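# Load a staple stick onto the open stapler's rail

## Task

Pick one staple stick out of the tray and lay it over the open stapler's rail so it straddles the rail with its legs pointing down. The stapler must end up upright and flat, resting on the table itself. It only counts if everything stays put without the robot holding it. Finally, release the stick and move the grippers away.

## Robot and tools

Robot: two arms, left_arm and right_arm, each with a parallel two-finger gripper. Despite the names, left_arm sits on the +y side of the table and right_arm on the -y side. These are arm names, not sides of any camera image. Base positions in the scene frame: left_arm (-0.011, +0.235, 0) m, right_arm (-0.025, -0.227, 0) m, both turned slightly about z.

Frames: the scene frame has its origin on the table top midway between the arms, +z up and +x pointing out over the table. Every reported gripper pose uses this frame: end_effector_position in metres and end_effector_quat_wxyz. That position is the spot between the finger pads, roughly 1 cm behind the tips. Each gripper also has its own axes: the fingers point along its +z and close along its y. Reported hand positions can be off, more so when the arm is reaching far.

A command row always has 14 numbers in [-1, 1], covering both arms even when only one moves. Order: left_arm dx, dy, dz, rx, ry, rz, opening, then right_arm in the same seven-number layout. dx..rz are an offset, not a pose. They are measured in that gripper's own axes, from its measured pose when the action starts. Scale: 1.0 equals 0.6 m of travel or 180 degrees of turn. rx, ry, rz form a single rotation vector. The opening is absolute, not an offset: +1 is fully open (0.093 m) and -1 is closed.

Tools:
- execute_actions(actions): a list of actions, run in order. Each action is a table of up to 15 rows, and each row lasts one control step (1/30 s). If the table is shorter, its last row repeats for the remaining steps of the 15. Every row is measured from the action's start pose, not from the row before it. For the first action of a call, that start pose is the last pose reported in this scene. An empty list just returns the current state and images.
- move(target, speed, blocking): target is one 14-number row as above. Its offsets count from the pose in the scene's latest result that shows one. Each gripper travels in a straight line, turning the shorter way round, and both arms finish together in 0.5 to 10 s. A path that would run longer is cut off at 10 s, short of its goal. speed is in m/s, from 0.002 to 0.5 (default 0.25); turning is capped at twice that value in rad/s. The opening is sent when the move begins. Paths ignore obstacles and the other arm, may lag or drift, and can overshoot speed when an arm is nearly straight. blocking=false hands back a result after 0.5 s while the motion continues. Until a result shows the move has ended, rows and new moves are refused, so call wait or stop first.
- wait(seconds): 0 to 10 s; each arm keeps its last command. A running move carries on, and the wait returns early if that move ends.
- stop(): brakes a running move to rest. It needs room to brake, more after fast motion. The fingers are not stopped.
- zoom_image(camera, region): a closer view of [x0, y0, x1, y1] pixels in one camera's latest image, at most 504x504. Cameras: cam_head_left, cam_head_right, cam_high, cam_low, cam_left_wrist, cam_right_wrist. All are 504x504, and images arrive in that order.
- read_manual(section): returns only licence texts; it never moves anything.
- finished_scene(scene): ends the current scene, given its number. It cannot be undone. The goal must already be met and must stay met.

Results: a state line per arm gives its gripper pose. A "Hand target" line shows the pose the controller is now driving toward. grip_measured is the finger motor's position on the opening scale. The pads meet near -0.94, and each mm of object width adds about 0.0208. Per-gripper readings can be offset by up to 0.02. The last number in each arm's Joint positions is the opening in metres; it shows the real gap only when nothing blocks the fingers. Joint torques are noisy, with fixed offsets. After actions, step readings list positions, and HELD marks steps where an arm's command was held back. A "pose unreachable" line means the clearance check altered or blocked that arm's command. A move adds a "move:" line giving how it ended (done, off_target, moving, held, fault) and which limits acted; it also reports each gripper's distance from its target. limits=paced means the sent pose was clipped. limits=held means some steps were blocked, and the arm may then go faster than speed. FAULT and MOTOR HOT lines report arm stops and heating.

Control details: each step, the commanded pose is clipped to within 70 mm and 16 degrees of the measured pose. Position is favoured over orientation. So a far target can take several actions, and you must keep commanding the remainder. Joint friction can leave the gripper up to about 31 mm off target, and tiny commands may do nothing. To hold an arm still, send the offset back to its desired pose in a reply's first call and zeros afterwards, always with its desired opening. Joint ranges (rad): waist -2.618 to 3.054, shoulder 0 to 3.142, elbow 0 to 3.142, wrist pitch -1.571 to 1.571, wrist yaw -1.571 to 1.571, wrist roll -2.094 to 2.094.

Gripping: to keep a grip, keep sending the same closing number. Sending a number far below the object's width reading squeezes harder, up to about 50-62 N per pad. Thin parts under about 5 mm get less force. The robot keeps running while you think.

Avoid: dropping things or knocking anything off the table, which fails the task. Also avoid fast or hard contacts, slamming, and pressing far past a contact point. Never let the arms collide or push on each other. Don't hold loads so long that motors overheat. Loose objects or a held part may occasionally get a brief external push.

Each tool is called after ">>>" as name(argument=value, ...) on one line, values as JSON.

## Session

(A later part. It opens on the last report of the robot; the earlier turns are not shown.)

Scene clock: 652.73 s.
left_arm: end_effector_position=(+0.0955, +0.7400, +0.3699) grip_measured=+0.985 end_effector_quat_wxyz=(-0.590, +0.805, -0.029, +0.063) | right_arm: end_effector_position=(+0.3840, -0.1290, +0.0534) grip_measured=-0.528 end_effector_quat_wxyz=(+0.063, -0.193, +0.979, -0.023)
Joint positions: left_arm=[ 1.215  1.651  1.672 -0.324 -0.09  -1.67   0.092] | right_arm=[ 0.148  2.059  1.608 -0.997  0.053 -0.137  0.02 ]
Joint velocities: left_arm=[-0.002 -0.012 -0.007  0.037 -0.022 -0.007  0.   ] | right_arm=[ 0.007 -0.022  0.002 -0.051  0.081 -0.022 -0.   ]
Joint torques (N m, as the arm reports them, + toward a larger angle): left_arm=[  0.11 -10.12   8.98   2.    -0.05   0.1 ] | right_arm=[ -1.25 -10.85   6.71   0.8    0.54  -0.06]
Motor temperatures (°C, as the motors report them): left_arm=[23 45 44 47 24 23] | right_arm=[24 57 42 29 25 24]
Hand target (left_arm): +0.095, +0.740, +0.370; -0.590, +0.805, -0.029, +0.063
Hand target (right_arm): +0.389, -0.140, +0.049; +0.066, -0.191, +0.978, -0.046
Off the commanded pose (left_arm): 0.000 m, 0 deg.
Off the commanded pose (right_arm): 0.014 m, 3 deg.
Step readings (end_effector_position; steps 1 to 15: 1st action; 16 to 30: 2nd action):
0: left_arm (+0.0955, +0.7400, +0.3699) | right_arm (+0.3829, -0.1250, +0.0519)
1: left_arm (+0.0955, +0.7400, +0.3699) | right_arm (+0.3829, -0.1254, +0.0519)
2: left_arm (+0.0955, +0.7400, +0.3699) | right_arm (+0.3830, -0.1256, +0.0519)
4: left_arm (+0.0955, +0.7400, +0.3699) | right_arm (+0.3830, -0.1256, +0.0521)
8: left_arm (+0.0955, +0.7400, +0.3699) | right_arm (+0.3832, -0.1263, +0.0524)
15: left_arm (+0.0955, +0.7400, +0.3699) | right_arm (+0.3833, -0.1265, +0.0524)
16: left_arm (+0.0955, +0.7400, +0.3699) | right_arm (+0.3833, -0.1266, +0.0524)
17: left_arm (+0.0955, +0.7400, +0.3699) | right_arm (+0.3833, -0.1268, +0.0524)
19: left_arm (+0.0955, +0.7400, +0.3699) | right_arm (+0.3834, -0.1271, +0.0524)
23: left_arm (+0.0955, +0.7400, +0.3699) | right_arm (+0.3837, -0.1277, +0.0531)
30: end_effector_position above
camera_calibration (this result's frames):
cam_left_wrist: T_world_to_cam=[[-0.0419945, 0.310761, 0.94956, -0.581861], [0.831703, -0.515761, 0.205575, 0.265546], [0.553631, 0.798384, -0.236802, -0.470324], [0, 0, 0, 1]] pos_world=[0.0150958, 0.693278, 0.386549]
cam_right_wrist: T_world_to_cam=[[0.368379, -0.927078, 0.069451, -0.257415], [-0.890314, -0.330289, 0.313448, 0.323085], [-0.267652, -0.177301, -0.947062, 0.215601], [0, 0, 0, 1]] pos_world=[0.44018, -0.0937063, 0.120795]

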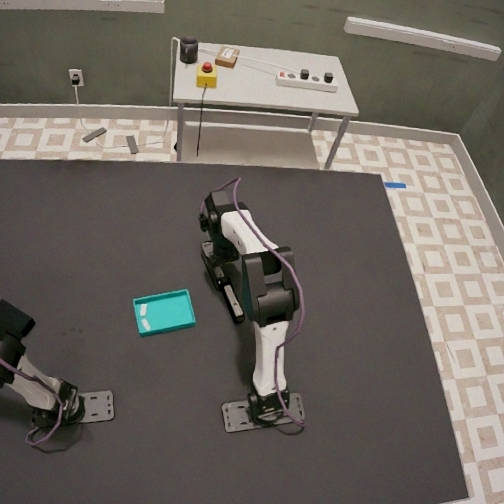

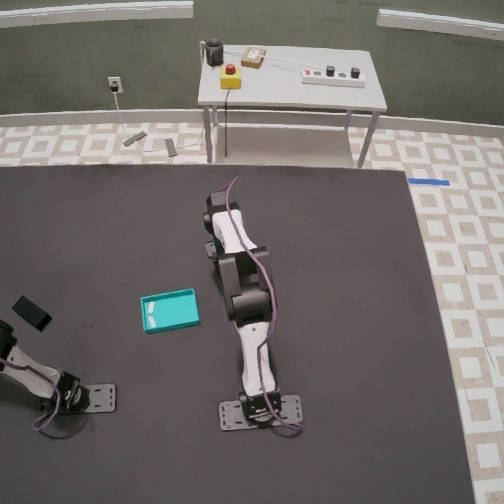

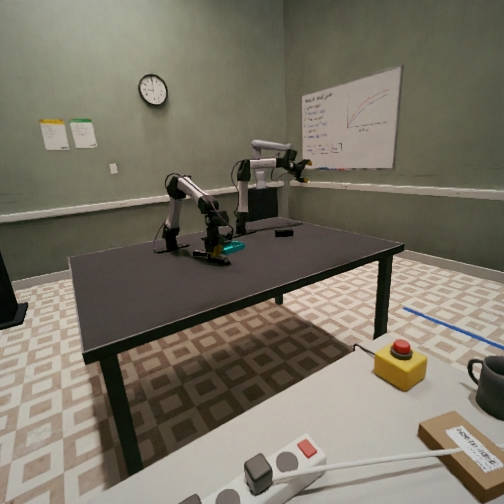

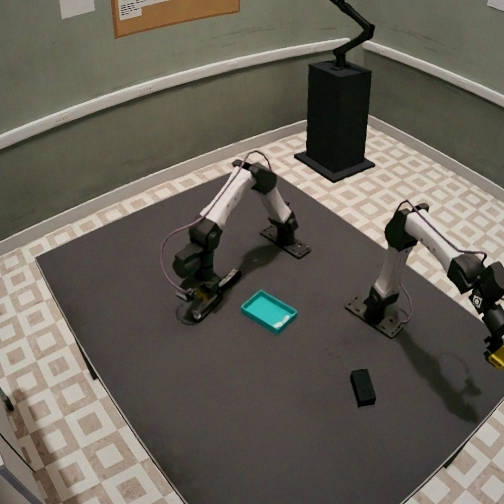

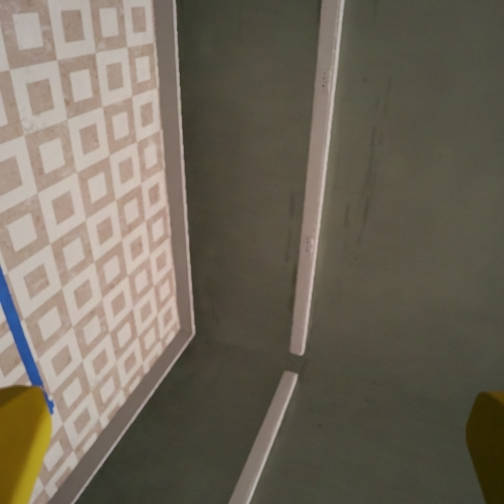

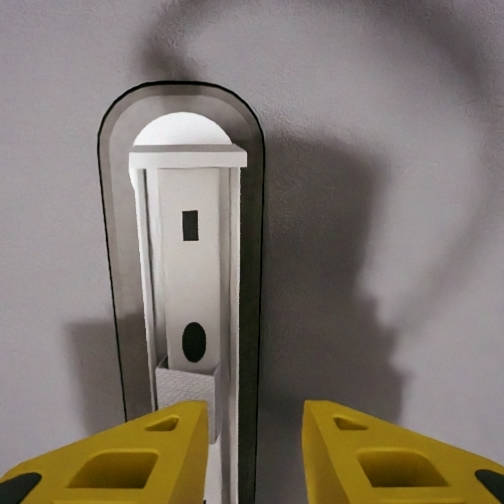

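>>> execute_actions(actions=[[[0,0,0,0,0,0,1,0,-0.02,0.015,0.015,0,0,-0.53]]])

>>> zoom_image(camera="cam_right_wrist", region=[100, 280, 320, 480])

Scene clock: 657.90 s.
left_arm: end_effector_position=(+0.0955, +0.7400, +0.3699) grip_measured=+0.985 end_effector_quat_wxyz=(-0.590, +0.805, -0.029, +0.063) | right_arm: end_effector_position=(+0.3845, -0.1298, +0.0538) grip_measured=-0.528 end_effector_quat_wxyz=(+0.064, -0.194, +0.979, -0.026)
Joint positions: left_arm=[ 1.215  1.651  1.672 -0.324 -0.09  -1.67   0.092] | right_arm=[ 0.148  2.058  1.608 -0.996  0.059 -0.139  0.02 ]
Joint velocities: left_arm=[-0.012  0.007  0.002  0.007 -0.066  0.022 -0.   ] | right_arm=[ 0.017 -0.007  0.007 -0.007  0.022 -0.051 -0.001]
Joint torques (N m, as the arm reports them, + toward a larger angle): left_arm=[  0.13 -10.11   9.01   2.01  -0.02   0.11] | right_arm=[ -1.16 -10.55   6.03   0.9    0.47  -0.08]
Motor temperatures (°C, as the motors report them): left_arm=[23 45 44 47 24 23] | right_arm=[24 57 42 29 25 24]
Hand target (left_arm): +0.095, +0.740, +0.370; -0.590, +0.805, -0.029, +0.063
Hand target (right_arm): +0.389, -0.140, +0.046; +0.066, -0.191, +0.978, -0.046
Off the commanded pose (left_arm): 0.000 m, 0 deg.
Off the commanded pose (right_arm): 0.014 m, 2 deg.
Step readings (end_effector_position):
0: left_arm (+0.0955, +0.7400, +0.3699) | right_arm (+0.3844, -0.1299, +0.0538)
1: left_arm (+0.0955, +0.7400, +0.3699) | right_arm (+0.3845, -0.1298, +0.0538)
2: left_arm (+0.0955, +0.7400, +0.3699) | right_arm (+0.3845, -0.1298, +0.0538)
4: left_arm (+0.0955, +0.7400, +0.3699) | right_arm (+0.3845, -0.1298, +0.0538)
8: left_arm (+0.0955, +0.7400, +0.3699) | right_arm (+0.3845, -0.1298, +0.0538)
15: end_effector_position above
camera_calibration (this result's frames):
cam_left_wrist: T_world_to_cam=[[-0.0419945, 0.310761, 0.94956, -0.581861], [0.831703, -0.515761, 0.205575, 0.265546], [0.553631, 0.798384, -0.236802, -0.470324], [0, 0, 0, 1]] pos_world=[0.0150958, 0.693278, 0.386549]
cam_right_wrist: T_world_to_cam=[[0.369271, -0.926252, 0.0754774, -0.258982], [-0.890821, -0.329668, 0.312662, 0.323402], [-0.264721, -0.182694, -0.946861, 0.214092], [0, 0, 0, 1]] pos_world=[0.440403, -0.0941533, 0.121147]

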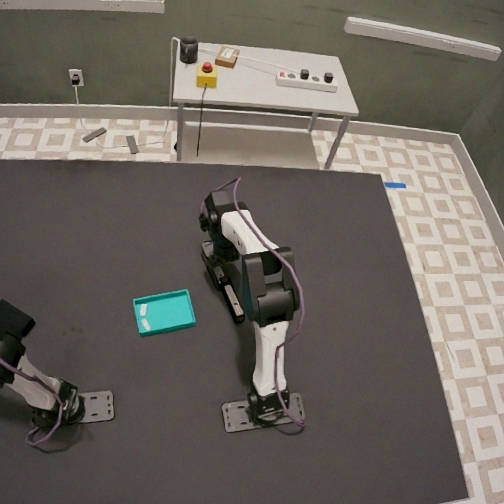

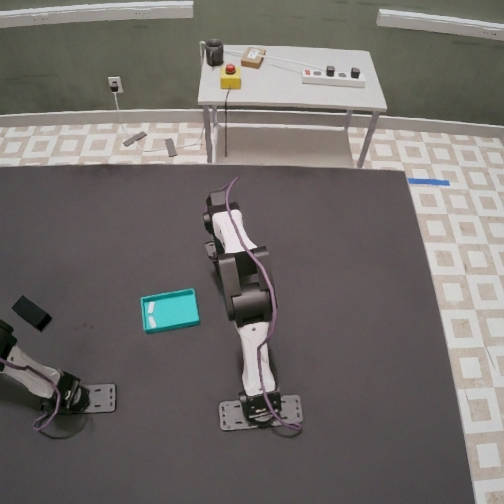

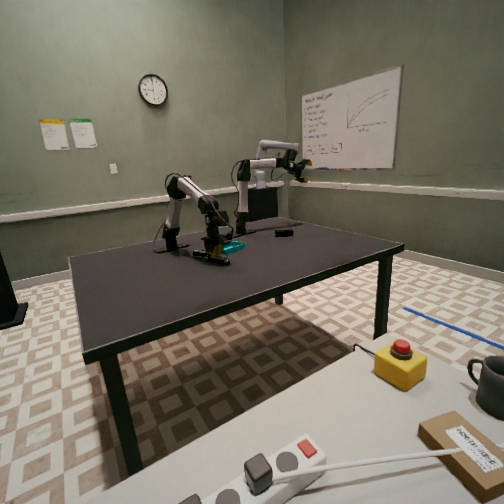

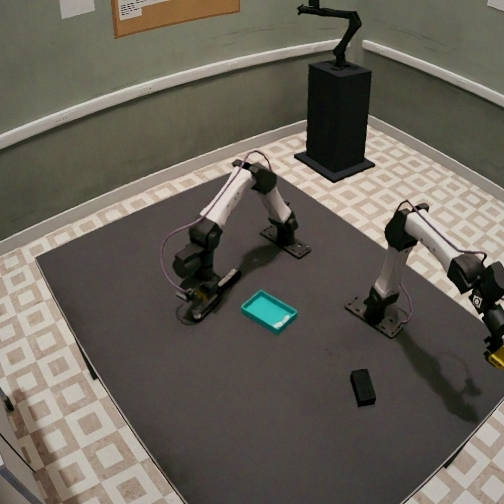

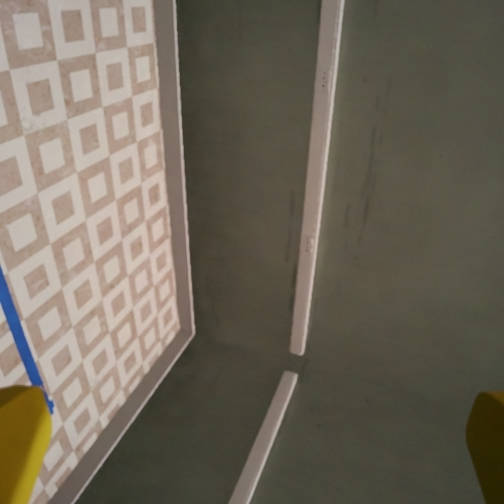

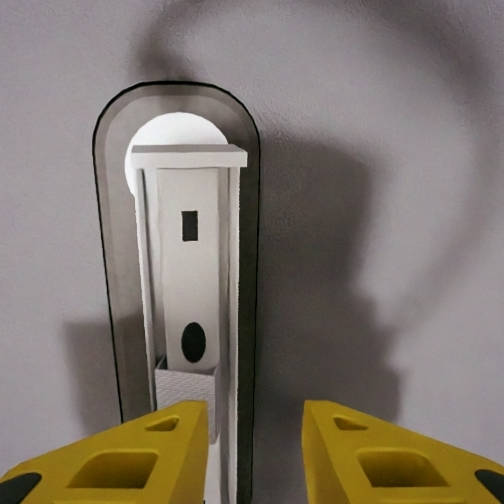

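Region (100, 280, 320, 480) of cam_right_wrist's 504x504 image, scaled by 2.291, with more detail than that image has; it fills the top 458 rows of this view, and the rest is white.

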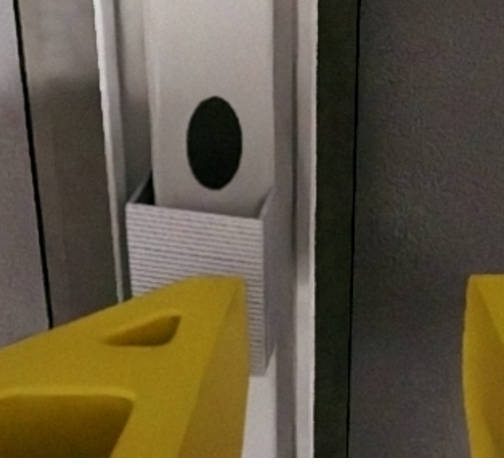

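>>> execute_actions(actions=[[[0,0,0,0,0,0,1,0,-0.032,0.012,0.025,0,0,-0.56]]])

>>> zoom_image(camera="cam_right_wrist", region=[100, 280, 320, 480])

Scene clock: 668.77 s.
left_arm: end_effector_position=(+0.0955, +0.7400, +0.3699) grip_measured=+0.985 end_effector_quat_wxyz=(-0.590, +0.805, -0.029, +0.063) | right_arm: end_effector_position=(+0.3881, -0.1397, +0.0558) grip_measured=-0.558 end_effector_quat_wxyz=(+0.068, -0.194, +0.977, -0.053)
Joint positions: left_arm=[ 1.215  1.651  1.672 -0.324 -0.09  -1.67   0.092] | right_arm=[ 0.145  2.055  1.608 -0.992  0.112 -0.147  0.018]
Joint velocities: left_arm=[-0.002  0.002 -0.002  0.022 -0.051  0.007 -0.   ] | right_arm=[ 0.007  0.002  0.002 -0.081  0.007 -0.081  0.001]
Joint torques (N m, as the arm reports them, + toward a larger angle): left_arm=[  0.08 -10.13   8.97   2.    -0.05   0.09] | right_arm=[ -1.51 -10.49   6.28   0.86   0.32  -0.05]
Motor temperatures (°C, as the motors report them): left_arm=[23 45 44 47 24 23] | right_arm=[24 57 42 29 25 24]
Hand target (left_arm): +0.095, +0.740, +0.370; -0.590, +0.805, -0.029, +0.063
Hand target (right_arm): +0.392, -0.148, +0.048; +0.070, -0.191, +0.977, -0.064
Off the commanded pose (left_arm): 0.000 m, 0 deg.
Off the commanded pose (right_arm): 0.012 m, 1 deg.
Step readings (end_effector_position):
0: left_arm (+0.0955, +0.7400, +0.3699) | right_arm (+0.3845, -0.1298, +0.0538)
1: left_arm (+0.0955, +0.7400, +0.3699) | right_arm (+0.3847, -0.1305, +0.0539)
2: left_arm (+0.0955, +0.7400, +0.3699) | right_arm (+0.3850, -0.1315, +0.0544)
4: left_arm (+0.0955, +0.7400, +0.3699) | right_arm (+0.3860, -0.1341, +0.0549)
8: left_arm (+0.0955, +0.7400, +0.3699) | right_arm (+0.3873, -0.1376, +0.0555)
15: end_effector_position above
camera_calibration (this result's frames):
cam_left_wrist: T_world_to_cam=[[-0.0419945, 0.310761, 0.94956, -0.581861], [0.831703, -0.515761, 0.205575, 0.265546], [0.553631, 0.798384, -0.236802, -0.470324], [0, 0, 0, 1]] pos_world=[0.0150958, 0.693278, 0.386549]
cam_right_wrist: T_world_to_cam=[[0.364734, -0.922013, 0.129851, -0.270294], [-0.897831, -0.311309, 0.311427, 0.328104], [-0.246716, -0.230172, -0.941356, 0.201178], [0, 0, 0, 1]] pos_world=[0.442801, -0.100767, 0.122297]

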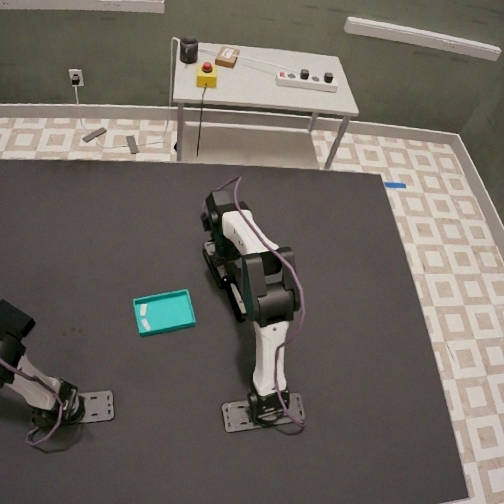

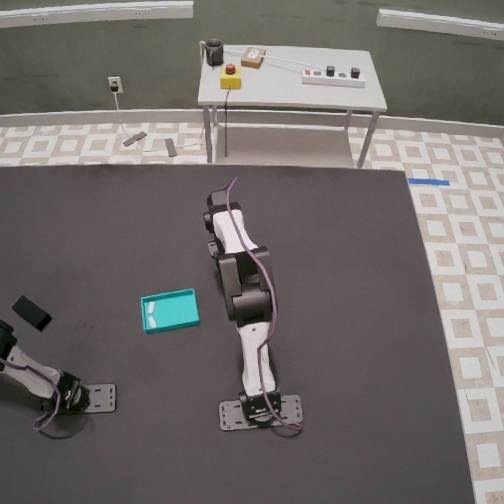

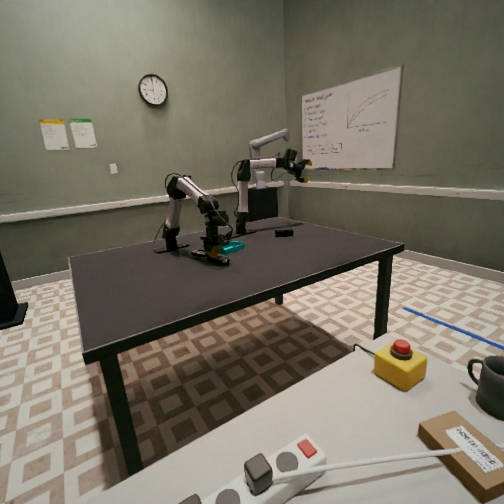

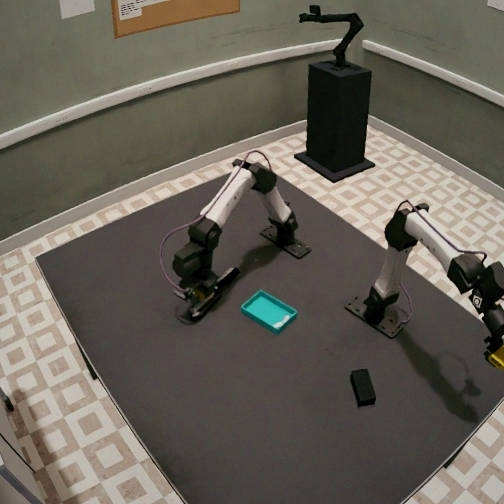

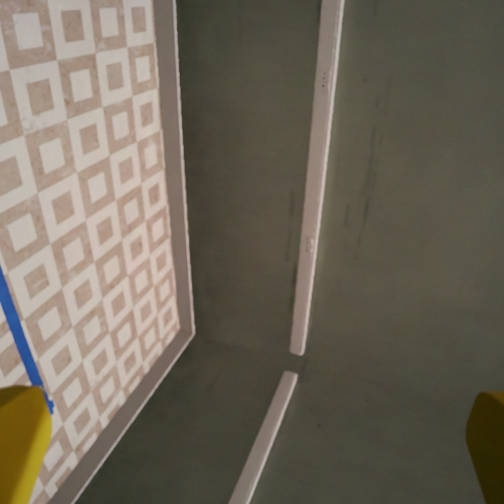

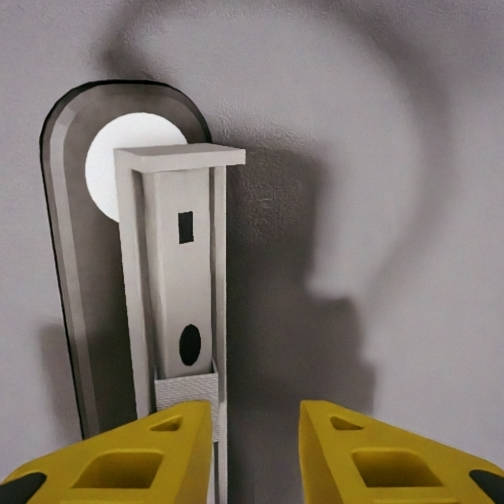

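Region (100, 280, 320, 480) of cam_right_wrist's 504x504 image, scaled by 2.291, with more detail than that image has; it fills the top 458 rows of this view, and the rest is white.

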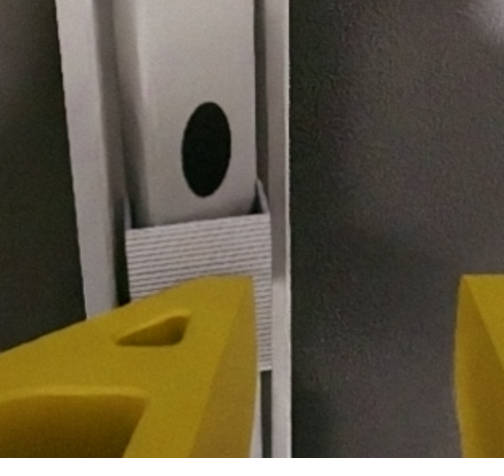

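>>> move(target=[0,0,0,0,0,0,1,0,0.006,-0.07,-0.02,0,0,-0.56], speed=0.03)

>>> zoom_image(camera="cam_right_wrist", region=[60, 60, 320, 440])

Scene clock: 677.90 s.
left_arm: end_effector_position=(+0.0955, +0.7400, +0.3699) grip_measured=+0.985 end_effector_quat_wxyz=(-0.590, +0.805, -0.029, +0.063) | right_arm: end_effector_position=(+0.3790, -0.1360, +0.0876) grip_measured=-0.558 end_effector_quat_wxyz=(+0.055, -0.194, +0.979, -0.029)
Joint positions: left_arm=[ 1.215  1.651  1.672 -0.324 -0.09  -1.67   0.092] | right_arm=[ 0.139  2.027  1.699 -1.136  0.063 -0.148  0.018]
Joint velocities: left_arm=[ 0.007  0.007  0.017 -0.022  0.007  0.007  0.001] | right_arm=[-0.002 -0.007 -0.002  0.037 -0.081  0.095 -0.001]
Joint torques (N m, as the arm reports them, + toward a larger angle): left_arm=[  0.13 -10.07   8.96   2.04  -0.04   0.12] | right_arm=[ -0.37 -12.18   9.4    0.49   0.07  -0.05]
Motor temperatures (°C, as the motors report them): left_arm=[23 45 44 47 24 23] | right_arm=[24 58 42 29 25 24]
Hand target (left_arm): +0.095, +0.740, +0.370; -0.590, +0.805, -0.029, +0.063
Hand target (right_arm): +0.380, -0.134, +0.097; +0.062, -0.196, +0.978, -0.022
Off the commanded pose (left_arm): 0.000 m, 0 deg.
Off the commanded pose (right_arm): 0.010 m, 1 deg.
move: done
camera_calibration (this result's frames):
cam_left_wrist: T_world_to_cam=[[-0.0419945, 0.310761, 0.94956, -0.581861], [0.831703, -0.515761, 0.205575, 0.265546], [0.553631, 0.798384, -0.236802, -0.470324], [0, 0, 0, 1]] pos_world=[0.0150958, 0.693278, 0.386549]
cam_right_wrist: T_world_to_cam=[[0.369548, -0.925868, 0.0787604, -0.26554], [-0.8862, -0.325684, 0.329515, 0.303258], [-0.279436, -0.191569, -0.94086, 0.247385], [0, 0, 0, 1]] pos_world=[0.436005, -0.0996978, 0.153741]

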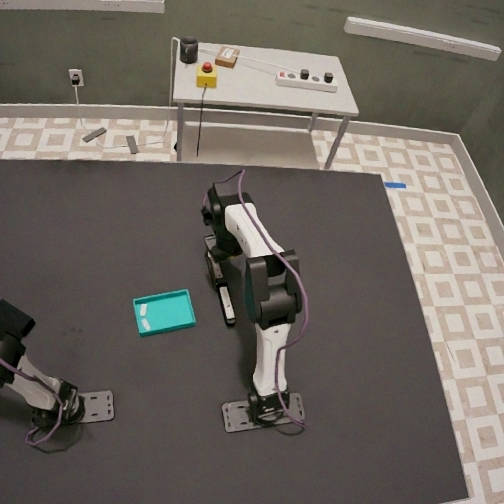

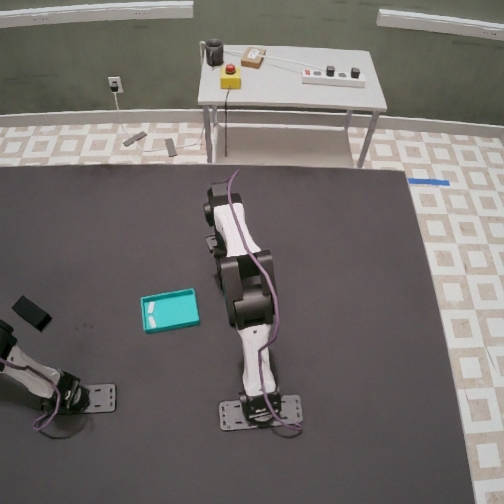

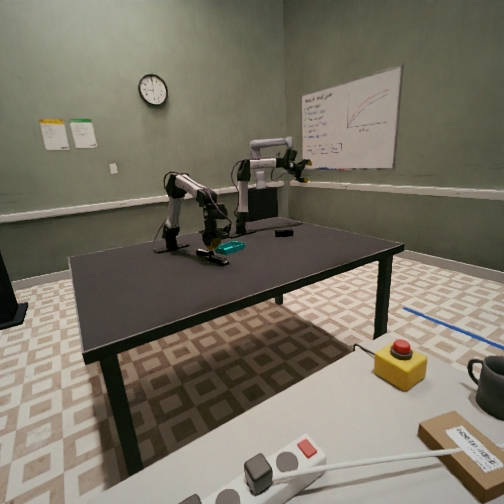

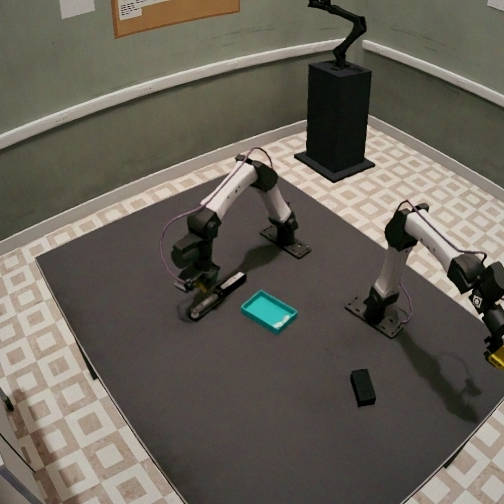

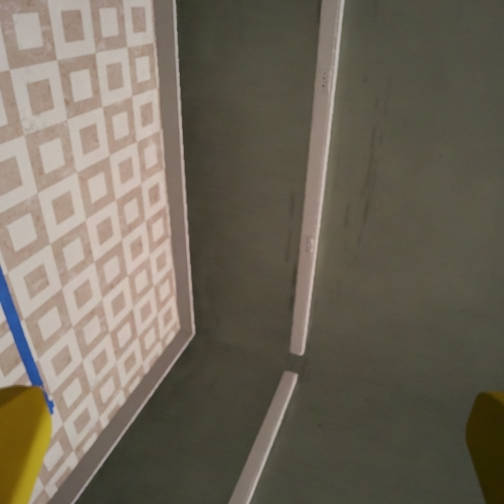

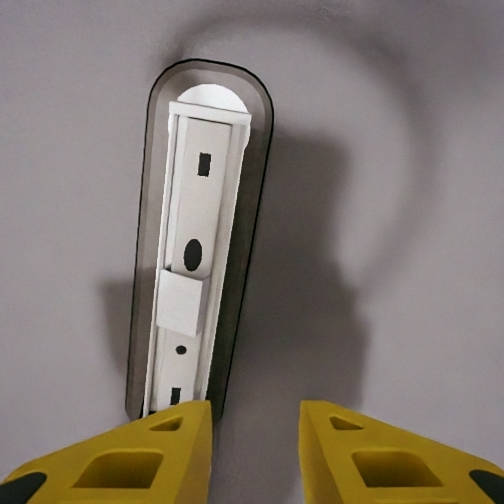

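Region (60, 60, 320, 440) of cam_right_wrist's 504x504 image, scaled by 1.326, with more detail than that image has; it fills the left 345 columns of this view, and the rest is white.

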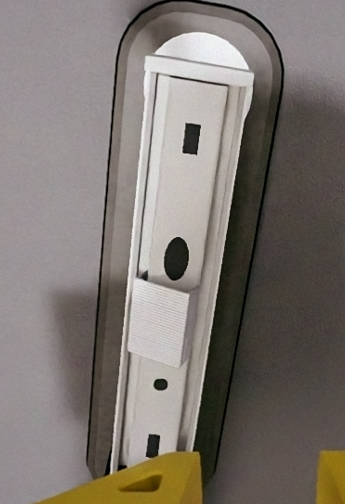

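>>> move(target=[0,0,0,0,0,0,1,-0.012,0.005,0.036,-0.155,0,0.04,-0.44], speed=0.08)

Scene clock: 731.70 s.
left_arm: end_effector_position=(+0.0955, +0.7400, +0.3699) grip_measured=+0.985 end_effector_quat_wxyz=(-0.590, +0.805, -0.029, +0.063) | right_arm: end_effector_position=(+0.3851, -0.1309, +0.0680) grip_measured=-0.442 end_effector_quat_wxyz=(+0.014, -0.140, +0.969, +0.203)
Joint positions: left_arm=[ 1.215  1.651  1.672 -0.324 -0.09  -1.67   0.092] | right_arm=[-0.038  2.158  1.771 -1.186 -0.409 -0.219  0.024]
Joint velocities: left_arm=[-0.012 -0.037  0.007  0.051  0.007 -0.022 -0.001] | right_arm=[-0.017  0.002 -0.002 -0.007 -0.007 -0.022  0.   ]
Joint torques (N m, as the arm reports them, + toward a larger angle): left_arm=[  0.11 -10.12   8.98   2.03  -0.06   0.09] | right_arm=[ -0.88 -10.55   9.13   0.28  -0.23  -0.07]
Motor temperatures (°C, as the motors report them): left_arm=[23 46 44 47 24 23] | right_arm=[24 63 48 28 25 24]
Hand target (left_arm): +0.095, +0.740, +0.370; -0.590, +0.805, -0.029, +0.063
Hand target (right_arm): +0.387, -0.131, +0.066; +0.011, -0.140, +0.967, +0.210
Off the commanded pose (left_arm): 0.000 m, 0 deg.
Off the commanded pose (right_arm): 0.002 m, 1 deg.
move: done
camera_calibration (this result's frames):
cam_left_wrist: T_world_to_cam=[[-0.0419945, 0.310761, 0.94956, -0.581861], [0.831703, -0.515761, 0.205575, 0.265546], [0.553631, 0.798384, -0.236802, -0.470324], [0, 0, 0, 1]] pos_world=[0.0150958, 0.693278, 0.386549]
cam_right_wrist: T_world_to_cam=[[0.271179, -0.880978, -0.387737, -0.186055], [-0.860682, -0.402285, 0.312079, 0.29813], [-0.430915, 0.249089, -0.867333, 0.342645], [0, 0, 0, 1]] pos_world=[0.4547, -0.129326, 0.132008]

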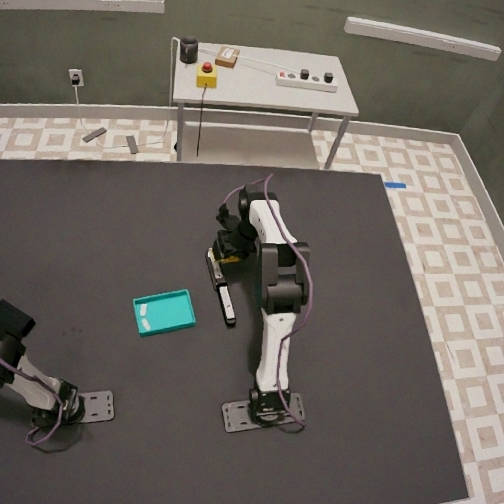

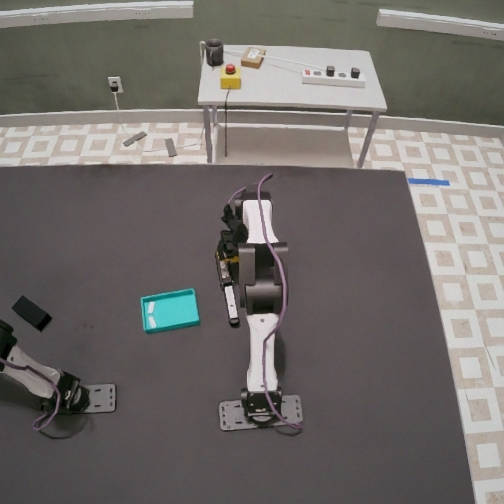

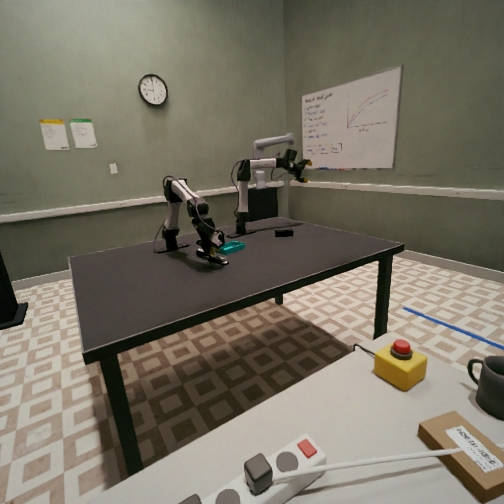

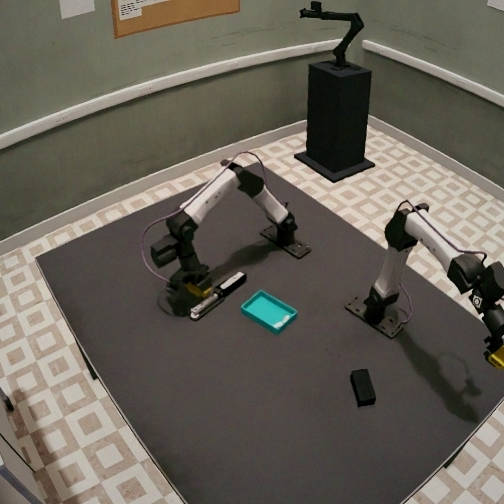

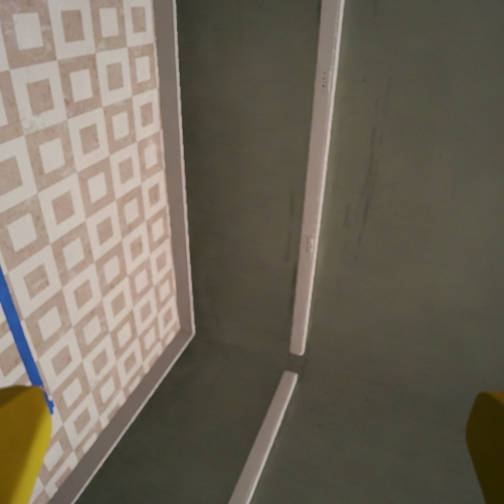

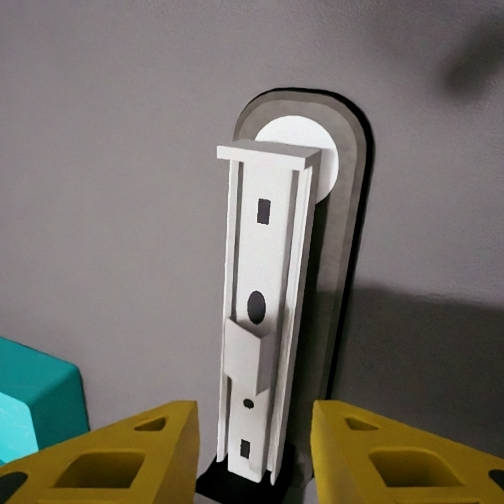

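>>> move(target=[0,0,0,0,0,0,1,0.006,-0.016,0.037,0,0,0,-0.44], speed=0.015)

Scene clock: 742.40 s.
left_arm: end_effector_position=(+0.0955, +0.7400, +0.3699) grip_measured=+0.985 end_effector_quat_wxyz=(-0.590, +0.805, -0.029, +0.063) | right_arm: end_effector_position=(+0.3873, -0.1303, +0.0545) grip_measured=-0.442 end_effector_quat_wxyz=(+0.024, -0.143, +0.968, +0.203)
Joint positions: left_arm=[ 1.215  1.651  1.672 -0.324 -0.09  -1.67   0.092] | right_arm=[-0.038  2.158  1.716 -1.11  -0.412 -0.219  0.024]
Joint velocities: left_arm=[-0.007 -0.007 -0.012  0.007  0.022 -0.051  0.   ] | right_arm=[-0.002  0.002 -0.017 -0.007 -0.022  0.007  0.   ]
Joint torques (N m, as the arm reports them, + toward a larger angle): left_arm=[  0.17 -10.15   8.99   2.01  -0.06   0.09] | right_arm=[ -0.3  -11.27   5.31   0.49  -0.1    0.01]
Motor temperatures (°C, as the motors report them): left_arm=[23 46 44 47 24 23] | right_arm=[24 62 48 28 25 24]
Hand target (left_arm): +0.095, +0.740, +0.370; -0.590, +0.805, -0.029, +0.063
Hand target (right_arm): +0.384, -0.131, +0.044; +0.014, -0.140, +0.969, +0.203
Off the commanded pose (left_arm): 0.000 m, 0 deg.
Off the commanded pose (right_arm): 0.012 m, 1 deg.
move: off_target (right_arm)
camera_calibration (this result's frames):
cam_left_wrist: T_world_to_cam=[[-0.0419945, 0.310761, 0.94956, -0.581861], [0.831703, -0.515761, 0.205575, 0.265546], [0.553631, 0.798384, -0.236802, -0.470324], [0, 0, 0, 1]] pos_world=[0.0150958, 0.693278, 0.386549]
cam_right_wrist: T_world_to_cam=[[0.279658, -0.879051, -0.386085, -0.194448], [-0.866518, -0.404261, 0.29278, 0.307509], [-0.413448, 0.252671, -0.874768, 0.325824], [0, 0, 0, 1]] pos_world=[0.455552, -0.128942, 0.119915]

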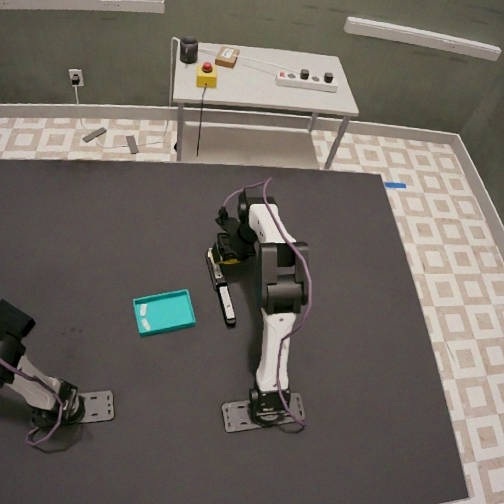

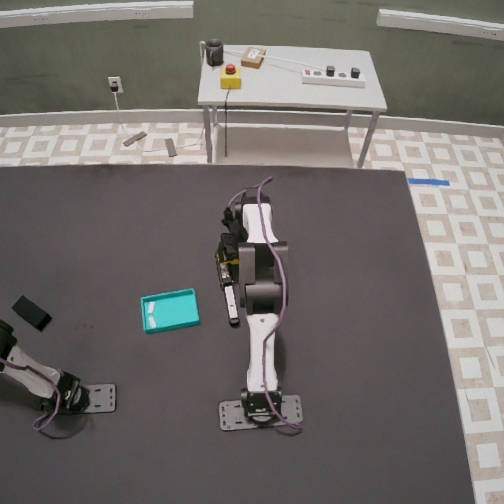

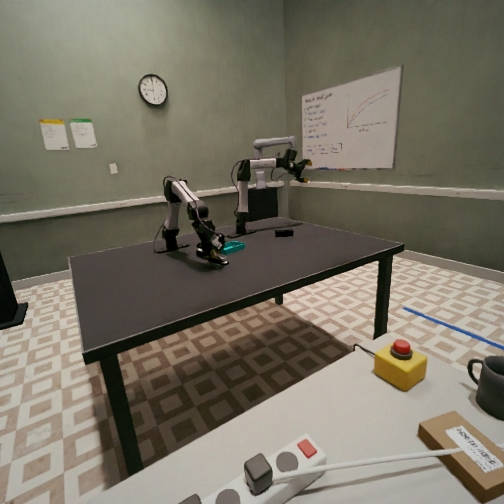

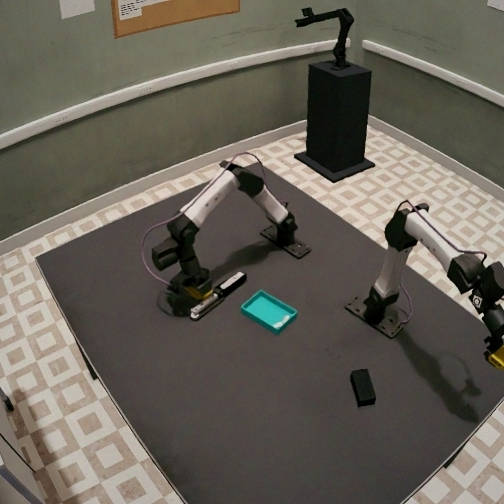

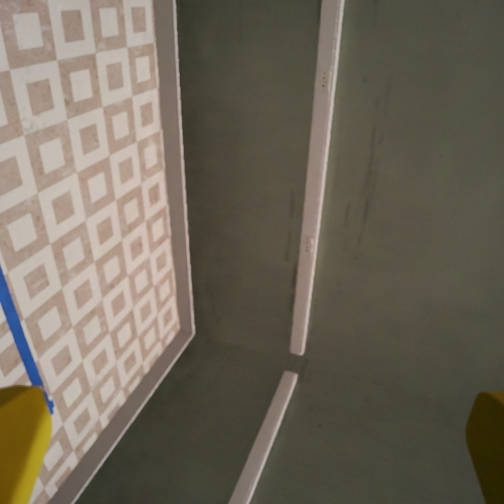

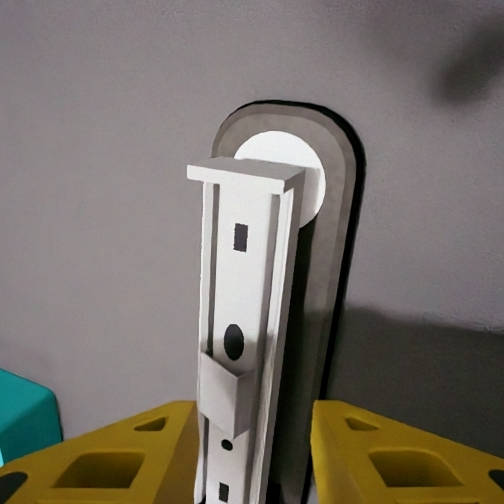

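>>> move(target=[0,0,0,0,0,0,1,0.01,-0.014,0.034,0,0,0,-0.44], speed=0.01)

>>> zoom_image(camera="cam_right_wrist", region=[130, 280, 370, 504])

Scene clock: 754.80 s.
left_arm: end_effector_position=(+0.0955, +0.7400, +0.3699) grip_measured=+0.985 end_effector_quat_wxyz=(-0.590, +0.805, -0.029, +0.063) | right_arm: end_effector_position=(+0.3881, -0.1287, +0.0434) grip_measured=-0.441 end_effector_quat_wxyz=(+0.033, -0.144, +0.967, +0.208)
Joint positions: left_arm=[ 1.215  1.651  1.672 -0.324 -0.09  -1.67   0.092] | right_arm=[-0.038  2.158  1.667 -1.046 -0.422 -0.219  0.024]
Joint velocities: left_arm=[-0.007  0.002 -0.002  0.007  0.051 -0.037  0.   ] | right_arm=[ 0.017 -0.022 -0.007 -0.007 -0.037 -0.037 -0.   ]
Joint torques (N m, as the arm reports them, + toward a larger angle): left_arm=[  0.05 -10.19   8.94   2.04  -0.05   0.11] | right_arm=[ -0.38 -11.58   4.68   0.66  -0.06  -0.02]
Motor temperatures (°C, as the motors report them): left_arm=[23 46 44 47 24 23] | right_arm=[24 62 46 28 25 24]
Hand target (left_arm): +0.095, +0.740, +0.370; -0.590, +0.805, -0.029, +0.063
Hand target (right_arm): +0.384, -0.131, +0.032; +0.024, -0.143, +0.968, +0.203
Off the commanded pose (left_arm): 0.000 m, 0 deg.
Off the commanded pose (right_arm): 0.012 m, 1 deg.
move: off_target (right_arm)
camera_calibration (this result's frames):
cam_left_wrist: T_world_to_cam=[[-0.0419945, 0.310761, 0.94956, -0.581861], [0.831703, -0.515761, 0.205575, 0.265546], [0.553631, 0.798384, -0.236802, -0.470324], [0, 0, 0, 1]] pos_world=[0.0150958, 0.693278, 0.386549]
cam_right_wrist: T_world_to_cam=[[0.285835, -0.874698, -0.39141, -0.19918], [-0.870752, -0.407615, 0.275027, 0.314075], [-0.40011, 0.262208, -0.878156, 0.312207], [0, 0, 0, 1]] pos_world=[0.455332, -0.128064, 0.109826]

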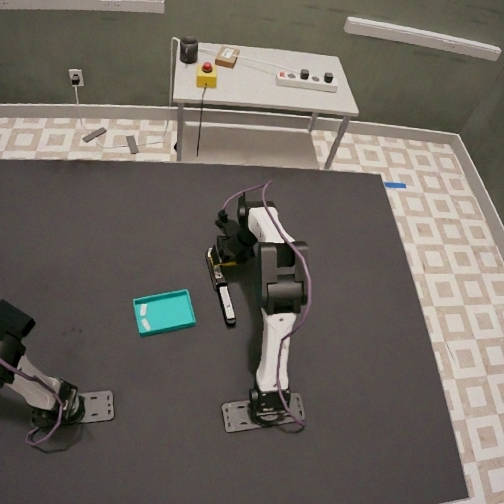

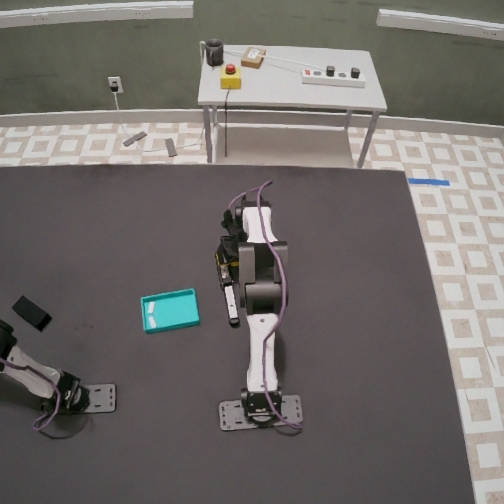

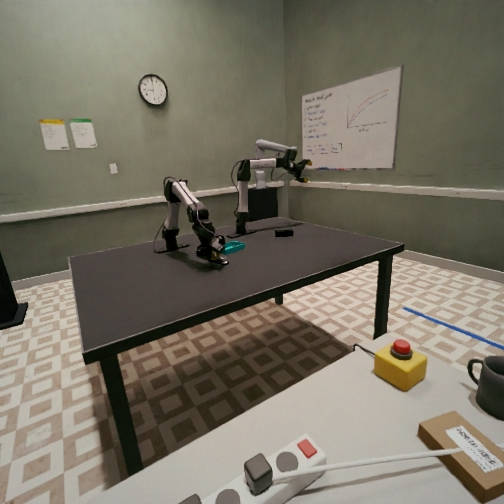

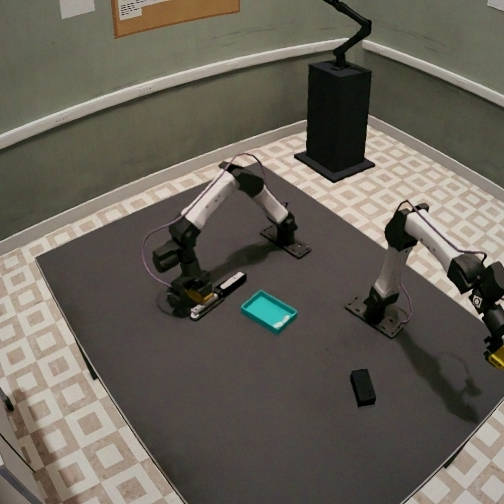

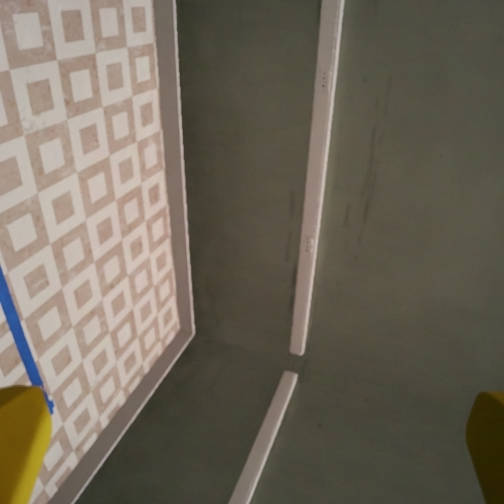

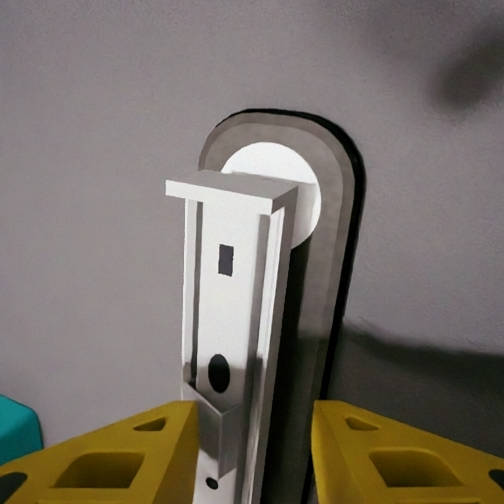

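Region (130, 280, 370, 504) of cam_right_wrist's 504x504 image, scaled by 2.100, with more detail than that image has; it fills the top 470 rows of this view, and the rest is white.

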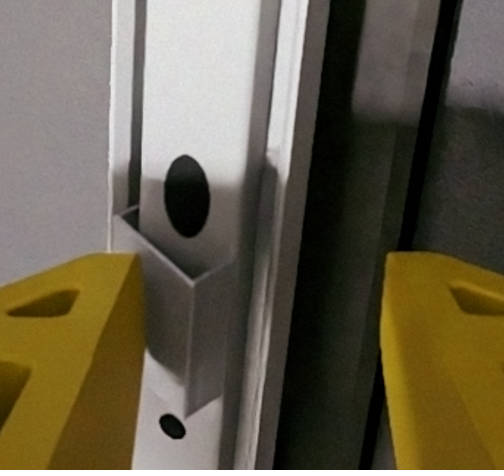

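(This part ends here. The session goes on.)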